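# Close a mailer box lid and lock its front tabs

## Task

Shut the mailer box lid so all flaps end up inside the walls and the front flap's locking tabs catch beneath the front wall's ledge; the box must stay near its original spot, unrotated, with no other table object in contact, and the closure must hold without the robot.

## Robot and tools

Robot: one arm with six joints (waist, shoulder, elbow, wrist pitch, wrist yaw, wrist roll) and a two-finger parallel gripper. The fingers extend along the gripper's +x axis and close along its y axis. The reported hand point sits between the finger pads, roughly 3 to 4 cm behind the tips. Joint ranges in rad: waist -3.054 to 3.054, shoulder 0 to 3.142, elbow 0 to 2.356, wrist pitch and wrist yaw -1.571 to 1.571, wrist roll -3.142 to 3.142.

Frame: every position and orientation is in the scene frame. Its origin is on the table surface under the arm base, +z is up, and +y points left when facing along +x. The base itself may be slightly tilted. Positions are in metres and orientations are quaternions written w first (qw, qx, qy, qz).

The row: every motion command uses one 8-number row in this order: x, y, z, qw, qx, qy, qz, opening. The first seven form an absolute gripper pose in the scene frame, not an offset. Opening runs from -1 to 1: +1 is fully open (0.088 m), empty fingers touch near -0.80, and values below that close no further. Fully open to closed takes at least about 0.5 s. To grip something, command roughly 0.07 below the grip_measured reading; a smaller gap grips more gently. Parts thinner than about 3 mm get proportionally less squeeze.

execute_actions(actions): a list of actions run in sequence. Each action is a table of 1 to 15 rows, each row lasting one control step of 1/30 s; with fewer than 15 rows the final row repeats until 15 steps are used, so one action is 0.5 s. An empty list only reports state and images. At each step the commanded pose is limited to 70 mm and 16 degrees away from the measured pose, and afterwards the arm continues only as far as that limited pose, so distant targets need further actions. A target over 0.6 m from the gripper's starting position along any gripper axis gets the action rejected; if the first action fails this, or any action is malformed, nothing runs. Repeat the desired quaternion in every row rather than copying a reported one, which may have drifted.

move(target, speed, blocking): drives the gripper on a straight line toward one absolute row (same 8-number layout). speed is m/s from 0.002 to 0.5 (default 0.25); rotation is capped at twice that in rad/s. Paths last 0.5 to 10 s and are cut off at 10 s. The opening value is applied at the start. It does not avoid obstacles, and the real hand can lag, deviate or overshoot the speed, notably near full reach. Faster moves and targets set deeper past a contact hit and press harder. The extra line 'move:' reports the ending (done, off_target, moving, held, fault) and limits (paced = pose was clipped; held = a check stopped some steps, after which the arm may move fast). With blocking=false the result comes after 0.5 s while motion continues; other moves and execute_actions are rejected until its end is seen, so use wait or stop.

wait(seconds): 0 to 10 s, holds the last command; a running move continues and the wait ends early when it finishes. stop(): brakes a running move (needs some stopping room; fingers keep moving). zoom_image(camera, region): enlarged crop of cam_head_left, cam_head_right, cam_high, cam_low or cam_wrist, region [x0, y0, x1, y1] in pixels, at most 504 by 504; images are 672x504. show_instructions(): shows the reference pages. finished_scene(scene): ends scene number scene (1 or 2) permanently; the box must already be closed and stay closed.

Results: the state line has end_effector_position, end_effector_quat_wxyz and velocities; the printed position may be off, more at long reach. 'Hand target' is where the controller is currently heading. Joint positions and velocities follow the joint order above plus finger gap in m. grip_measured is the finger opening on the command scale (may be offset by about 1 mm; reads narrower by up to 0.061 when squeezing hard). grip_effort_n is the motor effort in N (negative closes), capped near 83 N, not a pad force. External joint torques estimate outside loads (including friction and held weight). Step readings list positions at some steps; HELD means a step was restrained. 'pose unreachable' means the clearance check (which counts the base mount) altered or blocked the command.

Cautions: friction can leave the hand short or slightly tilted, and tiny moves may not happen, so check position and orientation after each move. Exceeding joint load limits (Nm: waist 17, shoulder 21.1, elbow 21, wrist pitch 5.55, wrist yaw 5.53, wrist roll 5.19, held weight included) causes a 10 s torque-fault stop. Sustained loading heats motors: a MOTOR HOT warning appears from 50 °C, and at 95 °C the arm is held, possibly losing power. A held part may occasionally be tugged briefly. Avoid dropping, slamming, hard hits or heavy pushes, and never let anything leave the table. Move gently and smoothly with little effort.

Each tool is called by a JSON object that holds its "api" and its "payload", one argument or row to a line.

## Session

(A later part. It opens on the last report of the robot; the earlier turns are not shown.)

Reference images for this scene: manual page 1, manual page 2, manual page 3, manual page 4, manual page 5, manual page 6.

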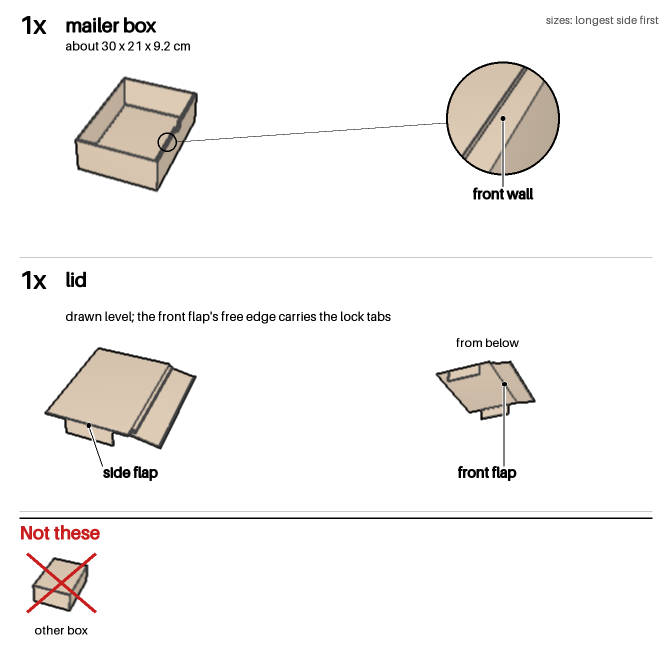

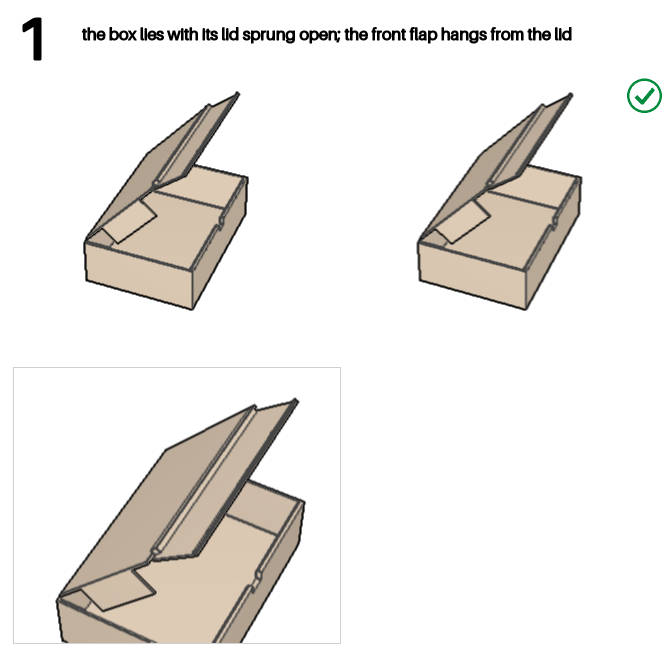

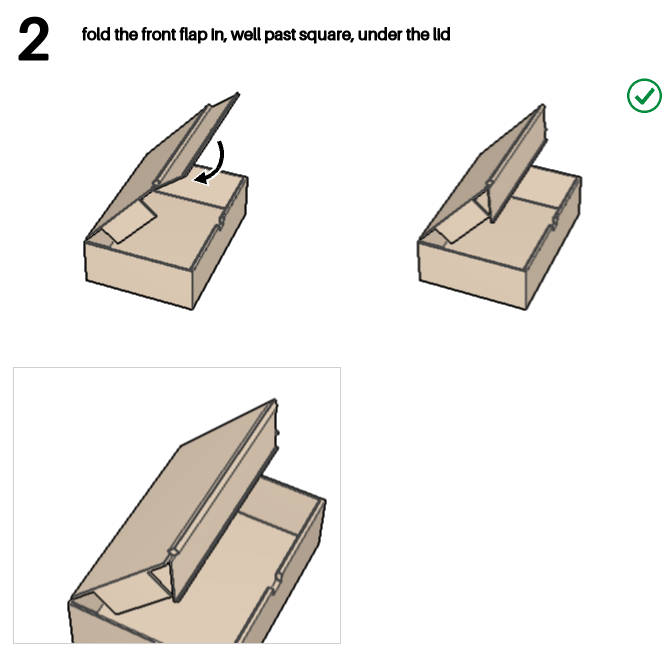

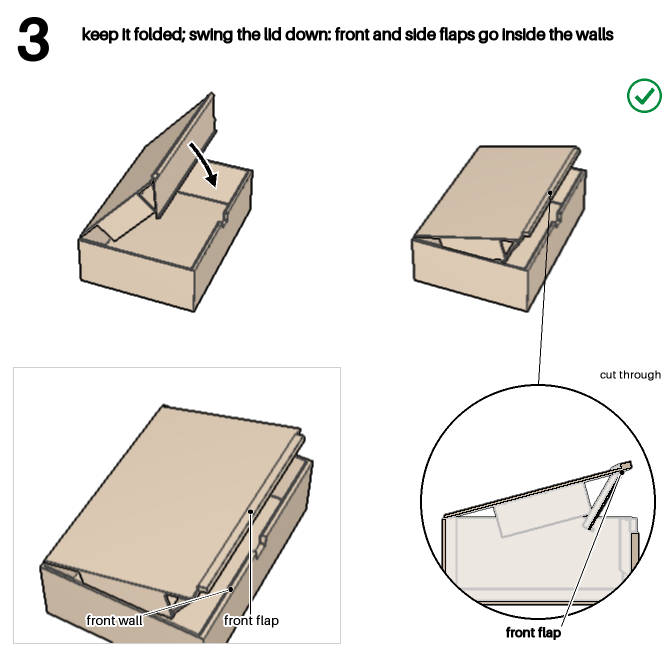

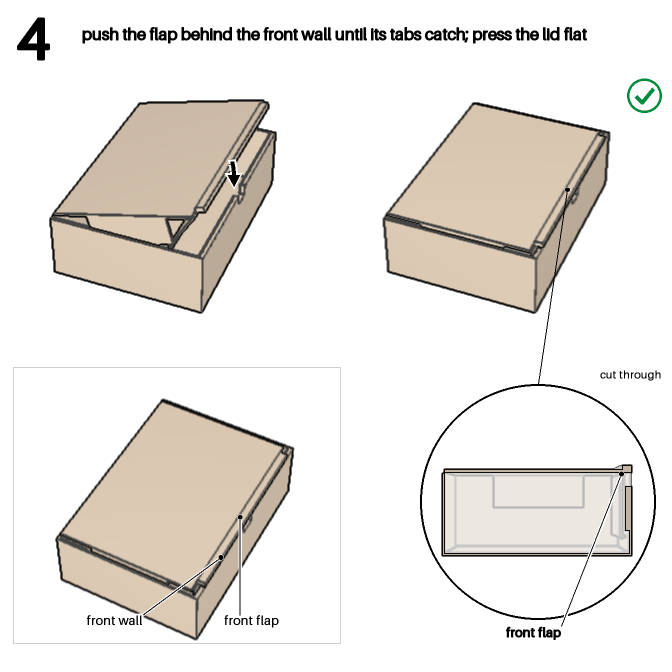

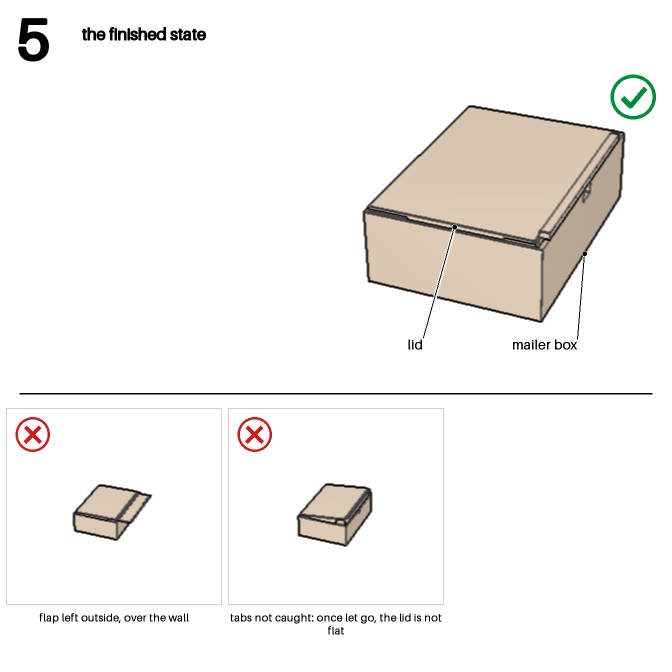

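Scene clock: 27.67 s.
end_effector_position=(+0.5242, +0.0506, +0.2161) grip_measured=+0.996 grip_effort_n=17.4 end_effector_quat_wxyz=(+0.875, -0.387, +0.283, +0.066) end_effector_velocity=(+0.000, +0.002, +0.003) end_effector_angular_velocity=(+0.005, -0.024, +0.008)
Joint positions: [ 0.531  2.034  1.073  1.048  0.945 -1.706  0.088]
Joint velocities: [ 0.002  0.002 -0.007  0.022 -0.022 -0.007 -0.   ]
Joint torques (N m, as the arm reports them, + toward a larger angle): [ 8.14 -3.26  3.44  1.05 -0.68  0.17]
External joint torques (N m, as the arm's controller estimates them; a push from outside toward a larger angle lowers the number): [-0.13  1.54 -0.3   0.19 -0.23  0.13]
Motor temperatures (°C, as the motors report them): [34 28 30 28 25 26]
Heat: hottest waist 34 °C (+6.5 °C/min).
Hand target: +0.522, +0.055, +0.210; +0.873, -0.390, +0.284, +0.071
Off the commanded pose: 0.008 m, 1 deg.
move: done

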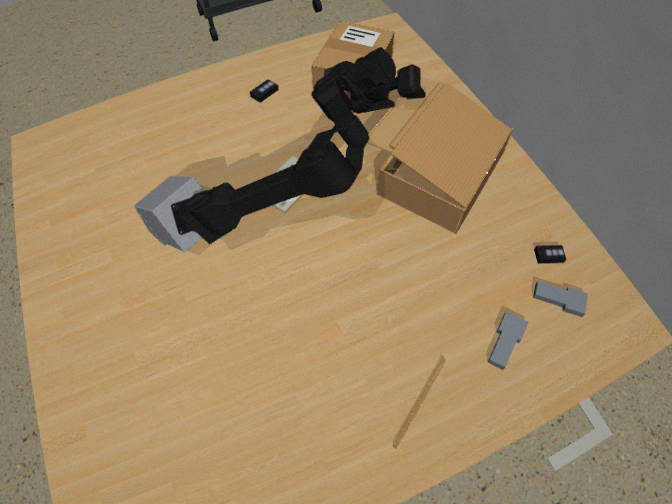

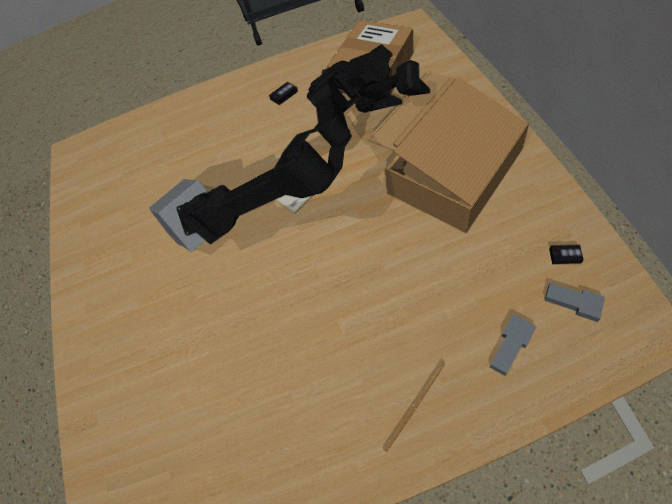

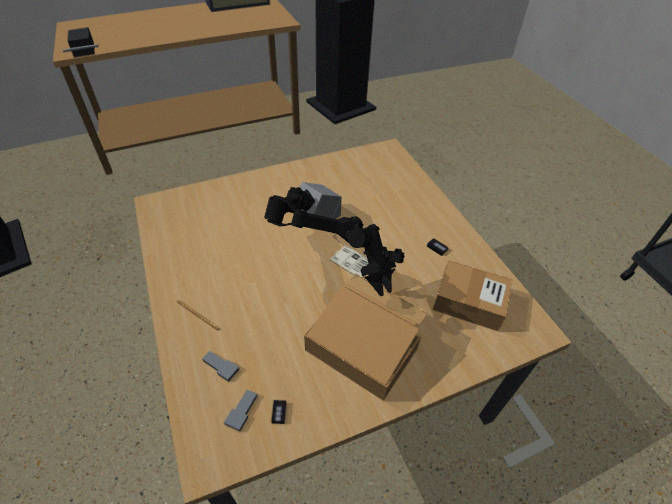

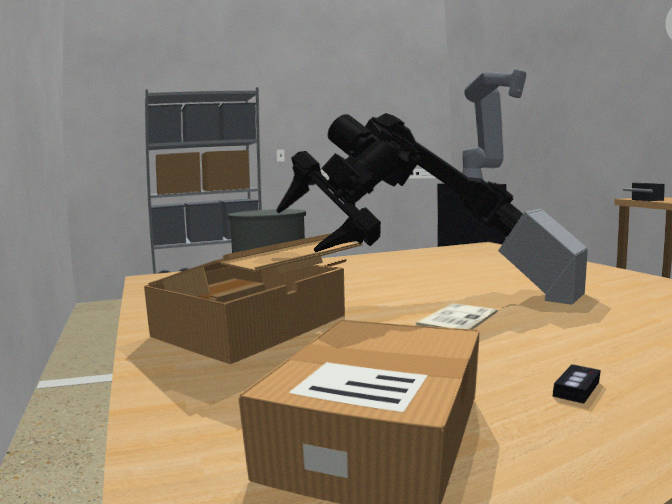

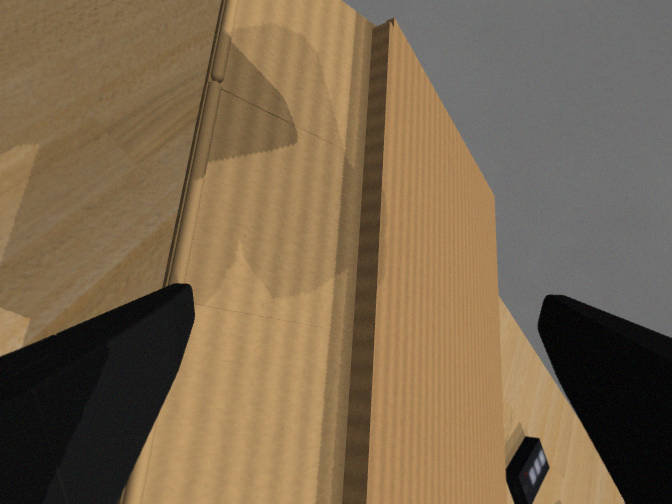

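At the edge; come back slightly while lowering.

{"api": "move", "payload": {
  "target": [0.526,0.048,0.15,0.873,-0.39,0.284,0.071,1],
  "speed": 0.04
}}

{"api": "move", "payload": {
  "target": [0.529,0.042,0.128,0.873,-0.39,0.284,0.071,1],
  "speed": 0.03
}}

{"api": "zoom_image", "payload": {
  "camera": "cam_low",
  "region": [140,170,400,370]
}}

Scene clock: 34.03 s.
end_effector_position=(+0.5283, +0.0448, +0.1565) grip_measured=+0.996 grip_effort_n=17.4 end_effector_quat_wxyz=(+0.875, -0.388, +0.282, +0.066) end_effector_velocity=(+0.001, +0.001, -0.001) end_effector_angular_velocity=(-0.019, +0.002, +0.021)
Joint positions: [ 0.397  2.099  1.029  1.145  0.809 -1.692  0.088]
Joint velocities: [-0.002  0.002  0.002 -0.007 -0.007 -0.022  0.   ]
Joint torques (N m, as the arm reports them, + toward a larger angle): [ 8.07 -3.59  3.02  1.1  -0.59  0.18]
External joint torques (N m, as the arm's controller estimates them; a push from outside toward a larger angle lowers the number): [-0.2   1.72 -0.22  0.17 -0.15  0.14]
Motor temperatures (°C, as the motors report them): [35 28 30 28 25 26]
Heat: hottest waist 35 °C (+7.1 °C/min).
Hand target: +0.526, +0.048, +0.150; +0.873, -0.390, +0.284, +0.071
Off the commanded pose: 0.008 m, 1 deg.
move: done

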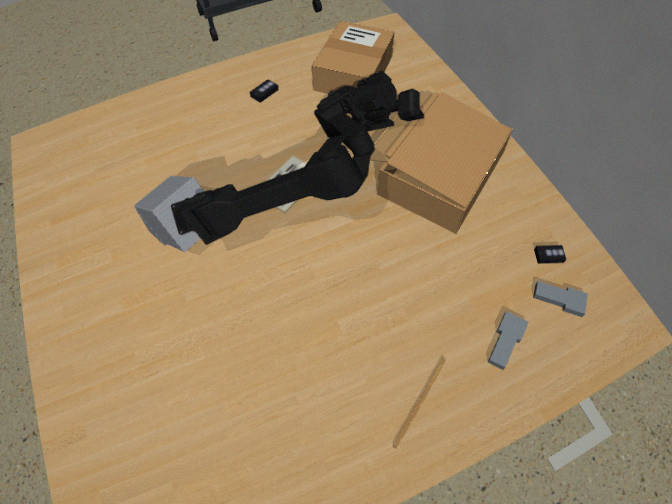

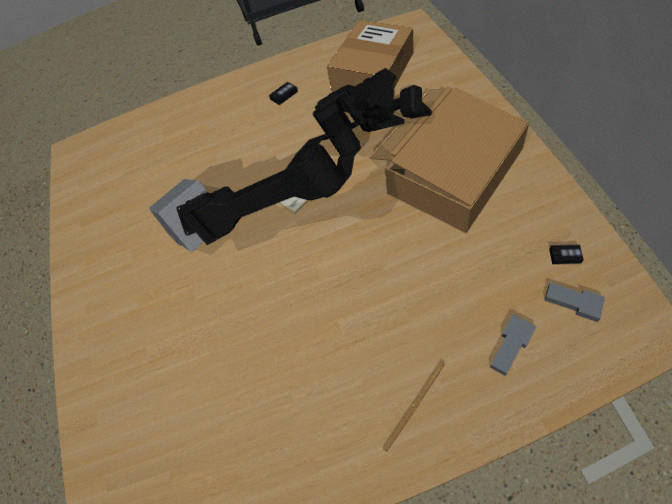

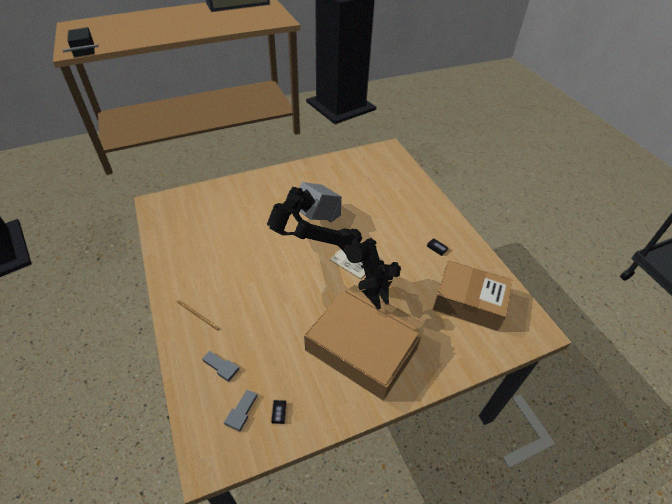

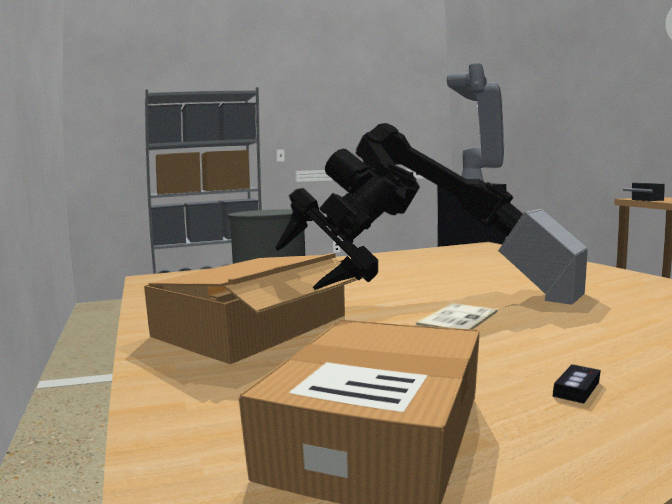

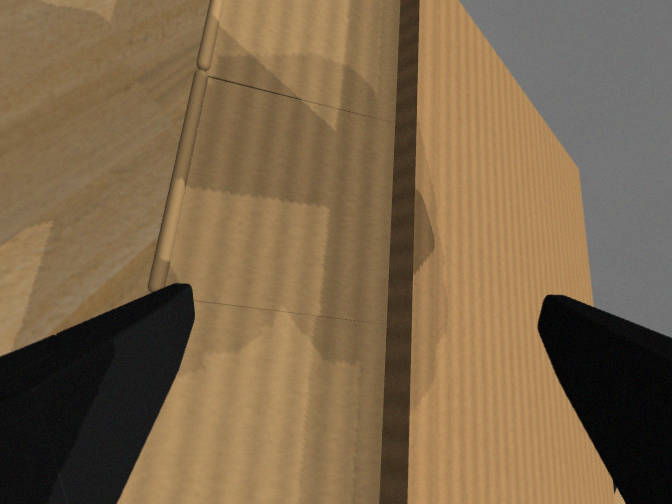

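Scene clock: 35.27 s.
end_effector_position=(+0.5319, +0.0385, +0.1357) grip_measured=+0.996 grip_effort_n=17.4 end_effector_quat_wxyz=(+0.876, -0.388, +0.281, +0.065) end_effector_velocity=(+0.000, +0.004, -0.001) end_effector_angular_velocity=(-0.006, -0.003, +0.033)
Joint positions: [ 0.342  2.119  1.027  1.168  0.753 -1.688  0.088]
Joint velocities: [-0.002 -0.002 -0.002 -0.022 -0.022 -0.007 -0.   ]
Joint torques (N m, as the arm reports them, + toward a larger angle): [ 7.92 -3.55  2.79  1.12 -0.56  0.19]
External joint torques (N m, as the arm's controller estimates them; a push from outside toward a larger angle lowers the number): [-0.46  1.89 -0.2   0.18 -0.11  0.15]
Motor temperatures (°C, as the motors report them): [35 28 30 28 25 26]
Heat: hottest waist 35 °C (+6.8 °C/min).
Hand target: +0.529, +0.042, +0.128; +0.873, -0.390, +0.284, +0.071
Off the commanded pose: 0.009 m, 1 deg.
move: off_target

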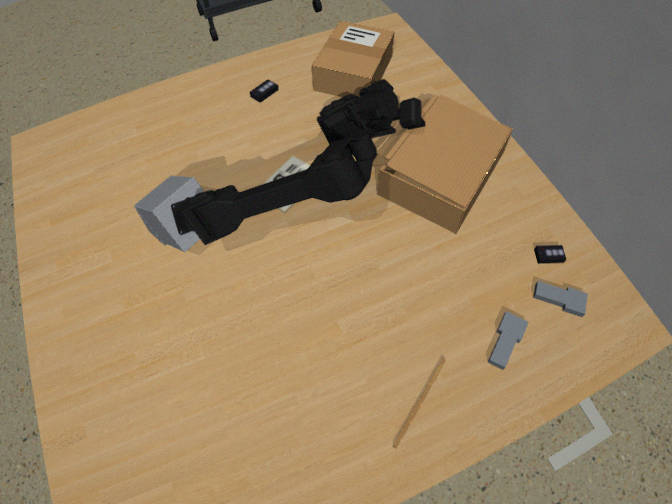

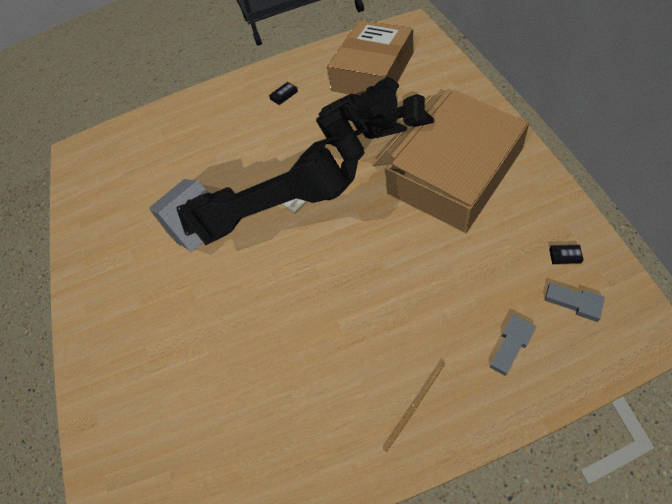

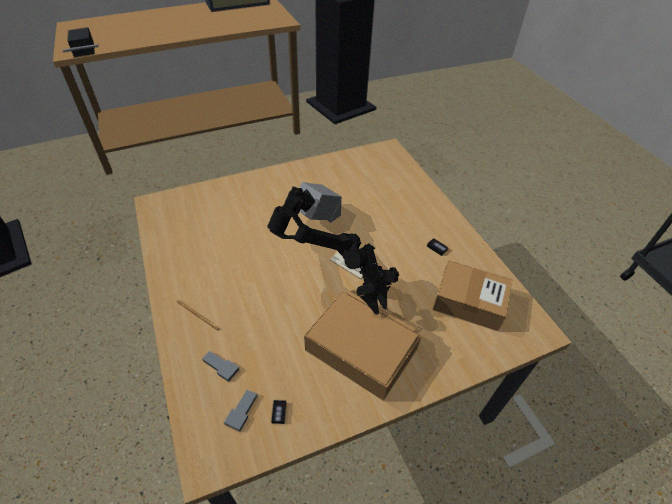

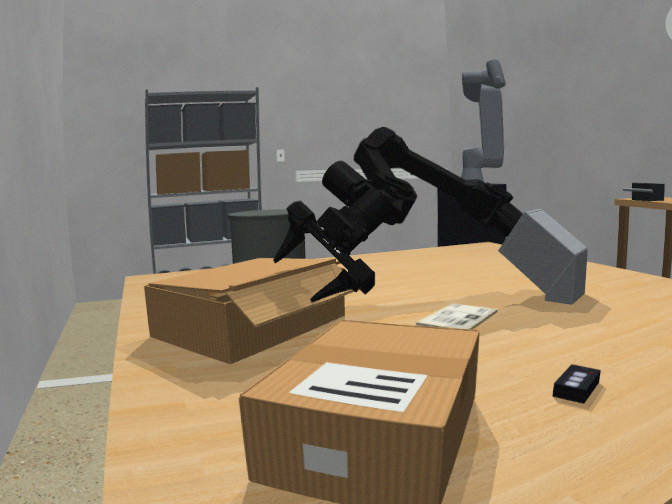

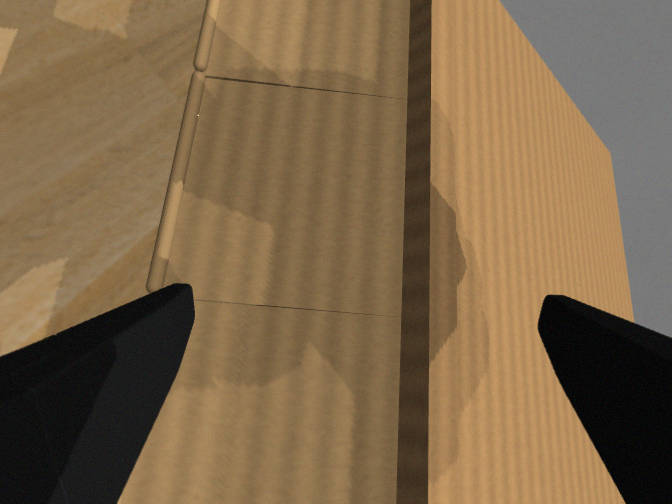

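Region (140, 170, 400, 370) of cam_low's 672x504 image, scaled by 1.938, with more detail than that image has; it fills the top 388 rows of this view, and the rest is white.

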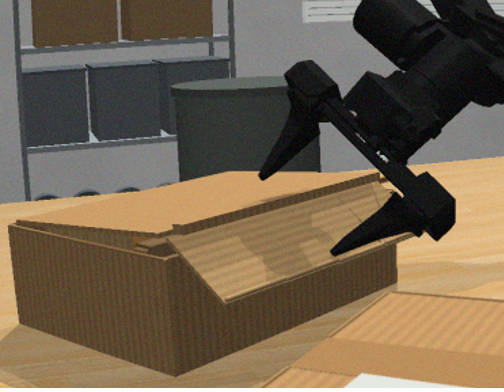

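{"api": "move", "payload": {
  "target": [0.539,0.022,0.134,0.873,-0.39,0.284,0.071,1],
  "speed": 0.02
}}

{"api": "move", "payload": {
  "target": [0.548,0.004,0.165,0.873,-0.39,0.284,0.071,1],
  "speed": 0.02
}}

{"api": "zoom_image", "payload": {
  "camera": "cam_low",
  "region": [140,170,400,370]
}}

Scene clock: 40.93 s.
end_effector_position=(+0.5360, +0.0283, +0.1336) grip_measured=+0.996 grip_effort_n=17.4 end_effector_quat_wxyz=(+0.871, -0.393, +0.283, +0.077) end_effector_velocity=(-0.001, +0.001, -0.001) end_effector_angular_velocity=(+0.004, +0.005, +0.013)
Joint positions: [ 0.321  2.08   1.032  1.094  0.731 -1.687  0.088]
Joint velocities: [-0.002 -0.007 -0.002 -0.022 -0.007  0.007 -0.   ]
Joint torques (N m, as the arm reports them, + toward a larger angle): [ 7.99 -5.6   4.51  0.81 -0.55  0.15]
External joint torques (N m, as the arm's controller estimates them; a push from outside toward a larger angle lowers the number): [-0.27 -0.1   1.46 -0.15 -0.11  0.1 ]
Motor temperatures (°C, as the motors report them): [36 28 29 28 25 26]
Heat: hottest waist 36 °C (+7.3 °C/min).
Hand target: +0.539, +0.022, +0.134; +0.873, -0.390, +0.284, +0.071
Off the commanded pose: 0.007 m, 1 deg.
move: done

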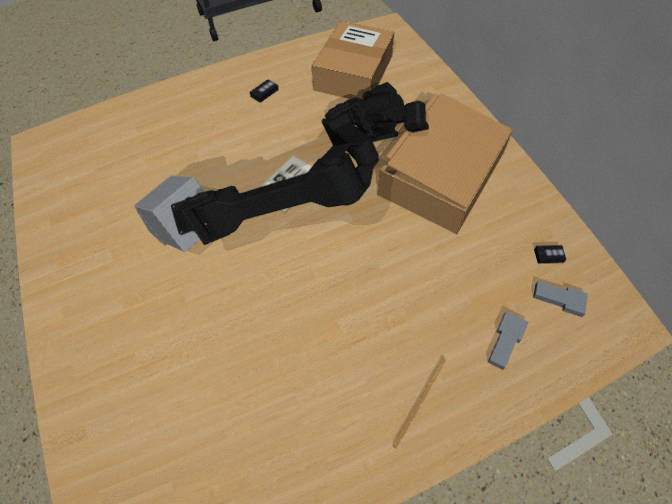

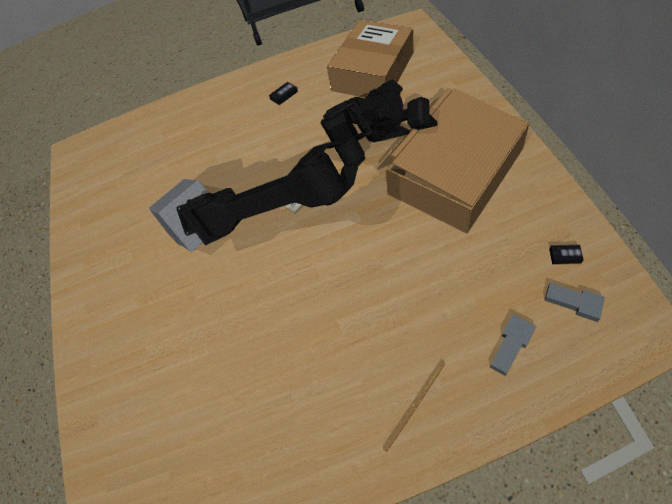

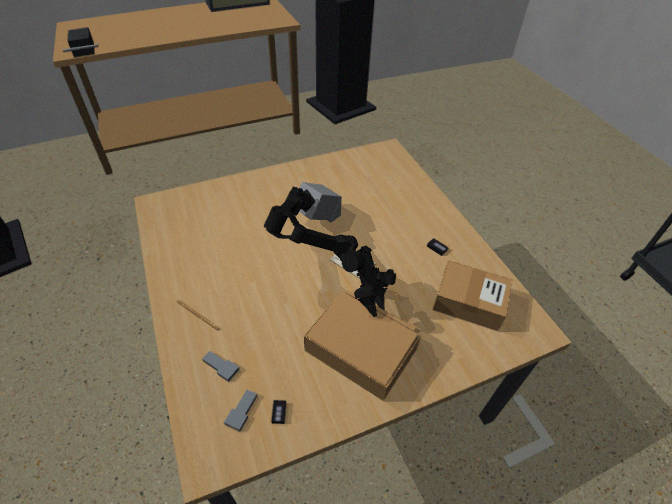

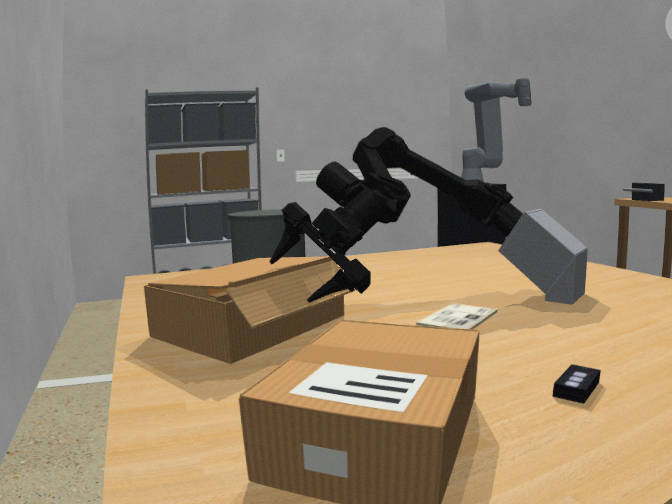

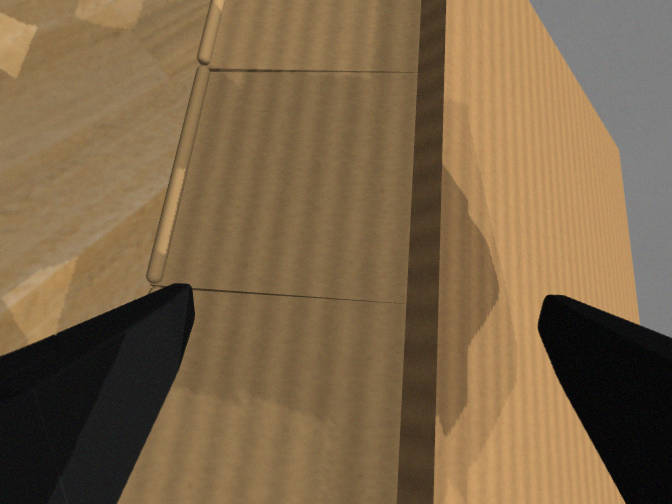

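Scene clock: 43.30 s.
end_effector_position=(+0.5460, +0.0098, +0.1631) grip_measured=+0.996 grip_effort_n=17.4 end_effector_quat_wxyz=(+0.872, -0.393, +0.281, +0.078) end_effector_velocity=(-0.000, +0.001, -0.001) end_effector_angular_velocity=(-0.006, +0.001, +0.013)
Joint positions: [ 0.351  1.99   1.069  0.968  0.757 -1.687  0.088]
Joint velocities: [-0.002 -0.002 -0.002 -0.007 -0.007 -0.007 -0.   ]
Joint torques (N m, as the arm reports them, + toward a larger angle): [ 8.33 -5.44  4.9   0.82 -0.18  0.08]
External joint torques (N m, as the arm's controller estimates them; a push from outside toward a larger angle lowers the number): [ 0.22 -0.1   1.49 -0.13  0.25  0.03]
Motor temperatures (°C, as the motors report them): [37 29 30 28 25 26]
Heat: hottest waist 37 °C (+8.3 °C/min).
Hand target: +0.548, +0.004, +0.165; +0.873, -0.390, +0.284, +0.071
Off the commanded pose: 0.006 m, 1 deg.
move: done

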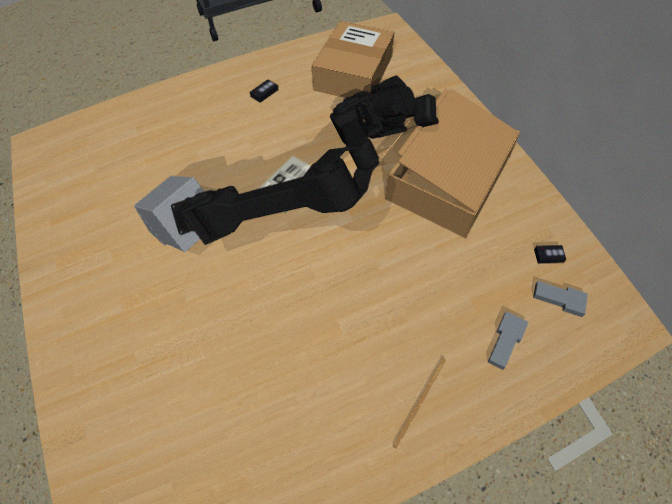

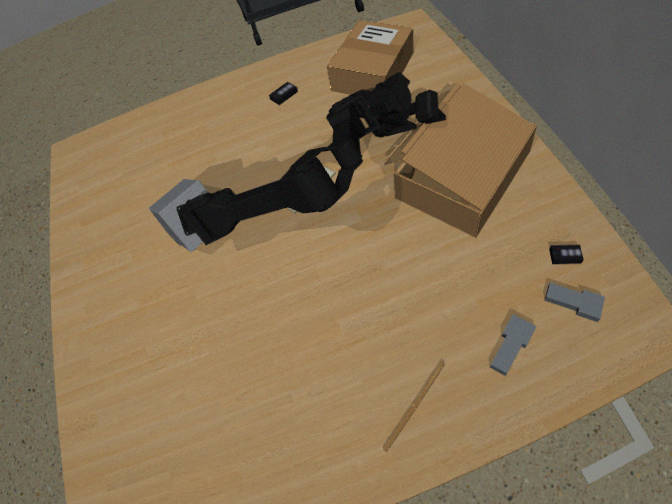

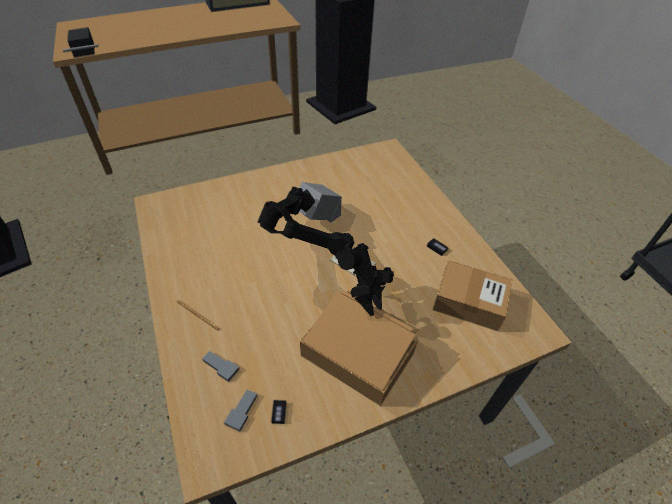

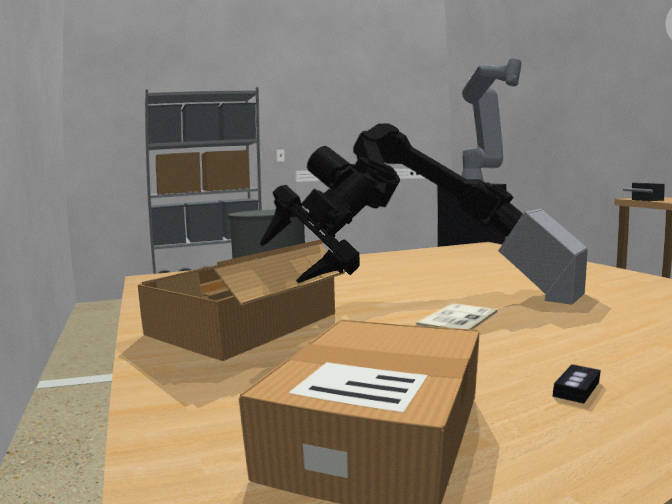

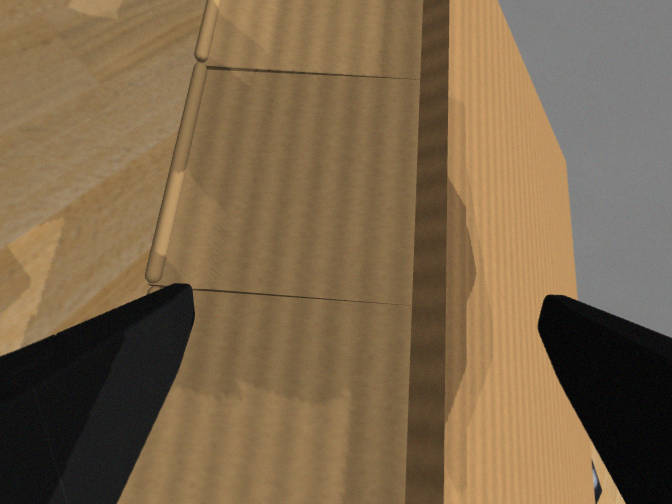

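Region (140, 170, 400, 370) of cam_low's 672x504 image, scaled by 1.938, with more detail than that image has; it fills the top 388 rows of this view, and the rest is white.

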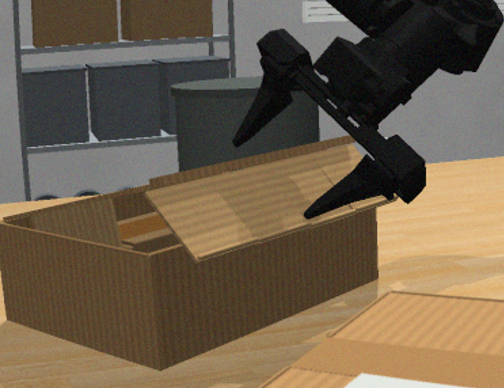

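{"api": "move", "payload": {
  "target": [0.556,-0.012,0.156,0.898,-0.242,0.334,0.143,1],
  "speed": 0.06
}}

{"api": "zoom_image", "payload": {
  "camera": "cam_low",
  "region": [140,170,400,370]
}}

Scene clock: 51.43 s.
end_effector_position=(+0.5535, -0.0056, +0.1554) grip_measured=+0.996 grip_effort_n=17.4 end_effector_quat_wxyz=(+0.898, -0.247, +0.333, +0.149) end_effector_velocity=(-0.002, +0.004, -0.002) end_effector_angular_velocity=(+0.011, +0.007, +0.031)
Joint positions: [ 0.301  1.869  1.209  0.389  0.678 -1.237  0.088]
Joint velocities: [-0.002 -0.002  0.002 -0.037 -0.022  0.007  0.   ]
Joint torques (N m, as the arm reports them, + toward a larger angle): [ 7.65 -5.67  5.49  0.72 -0.46  0.16]
External joint torques (N m, as the arm's controller estimates them; a push from outside toward a larger angle lowers the number): [-0.32 -0.31  1.83 -0.19 -0.08  0.13]
Motor temperatures (°C, as the motors report them): [38 30 30 28 25 26]
Heat: hottest waist 38 °C (+8.2 °C/min).
Hand target: +0.556, -0.012, +0.156; +0.900, -0.242, +0.334, +0.143
Off the commanded pose: 0.007 m, 1 deg.
move: done

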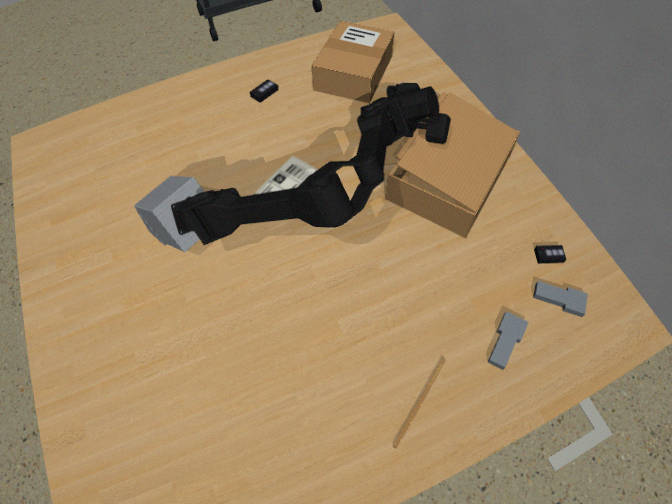

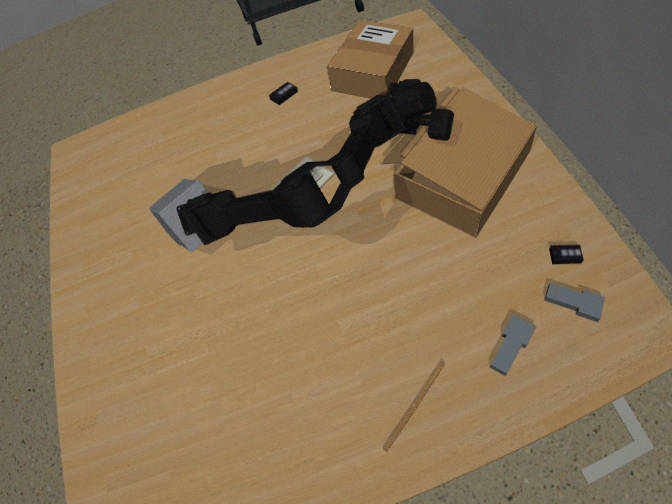

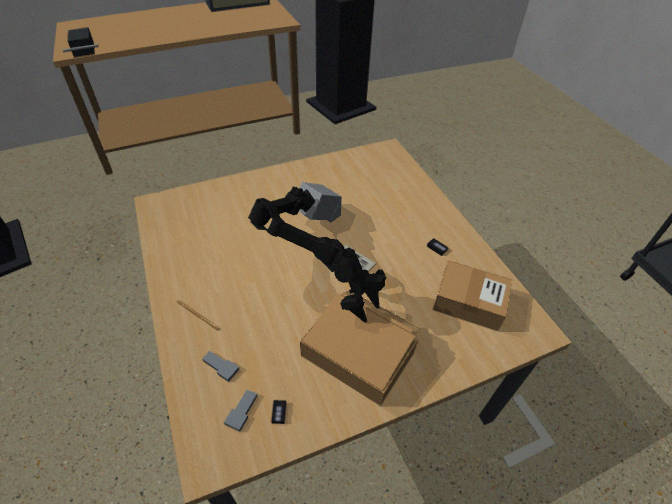

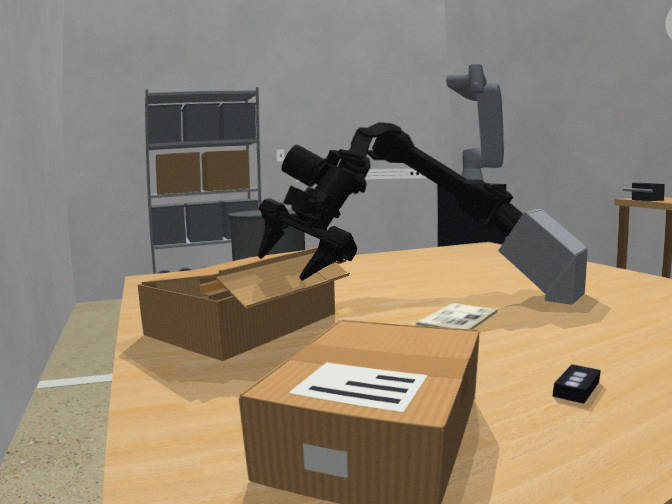

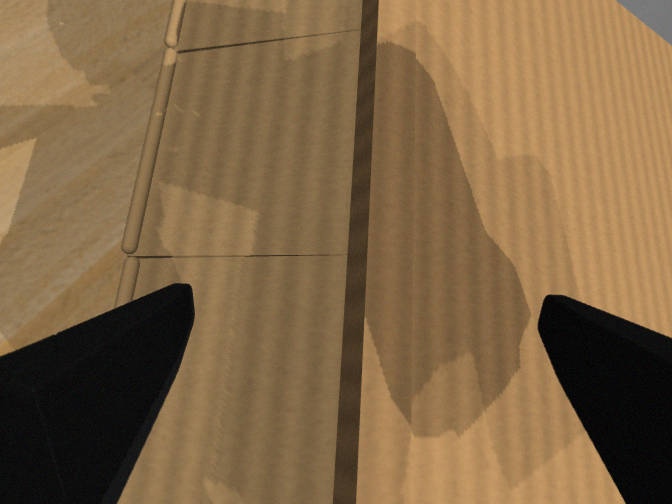

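Region (140, 170, 400, 370) of cam_low's 672x504 image, scaled by 1.938, with more detail than that image has; it fills the top 388 rows of this view, and the rest is white.

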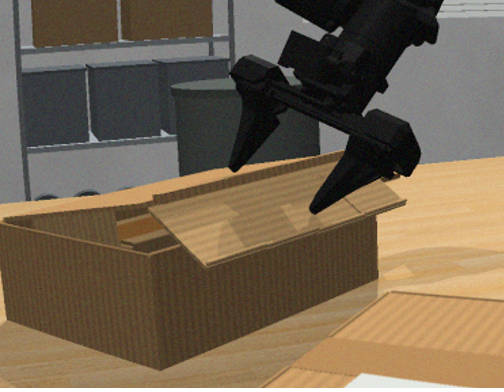

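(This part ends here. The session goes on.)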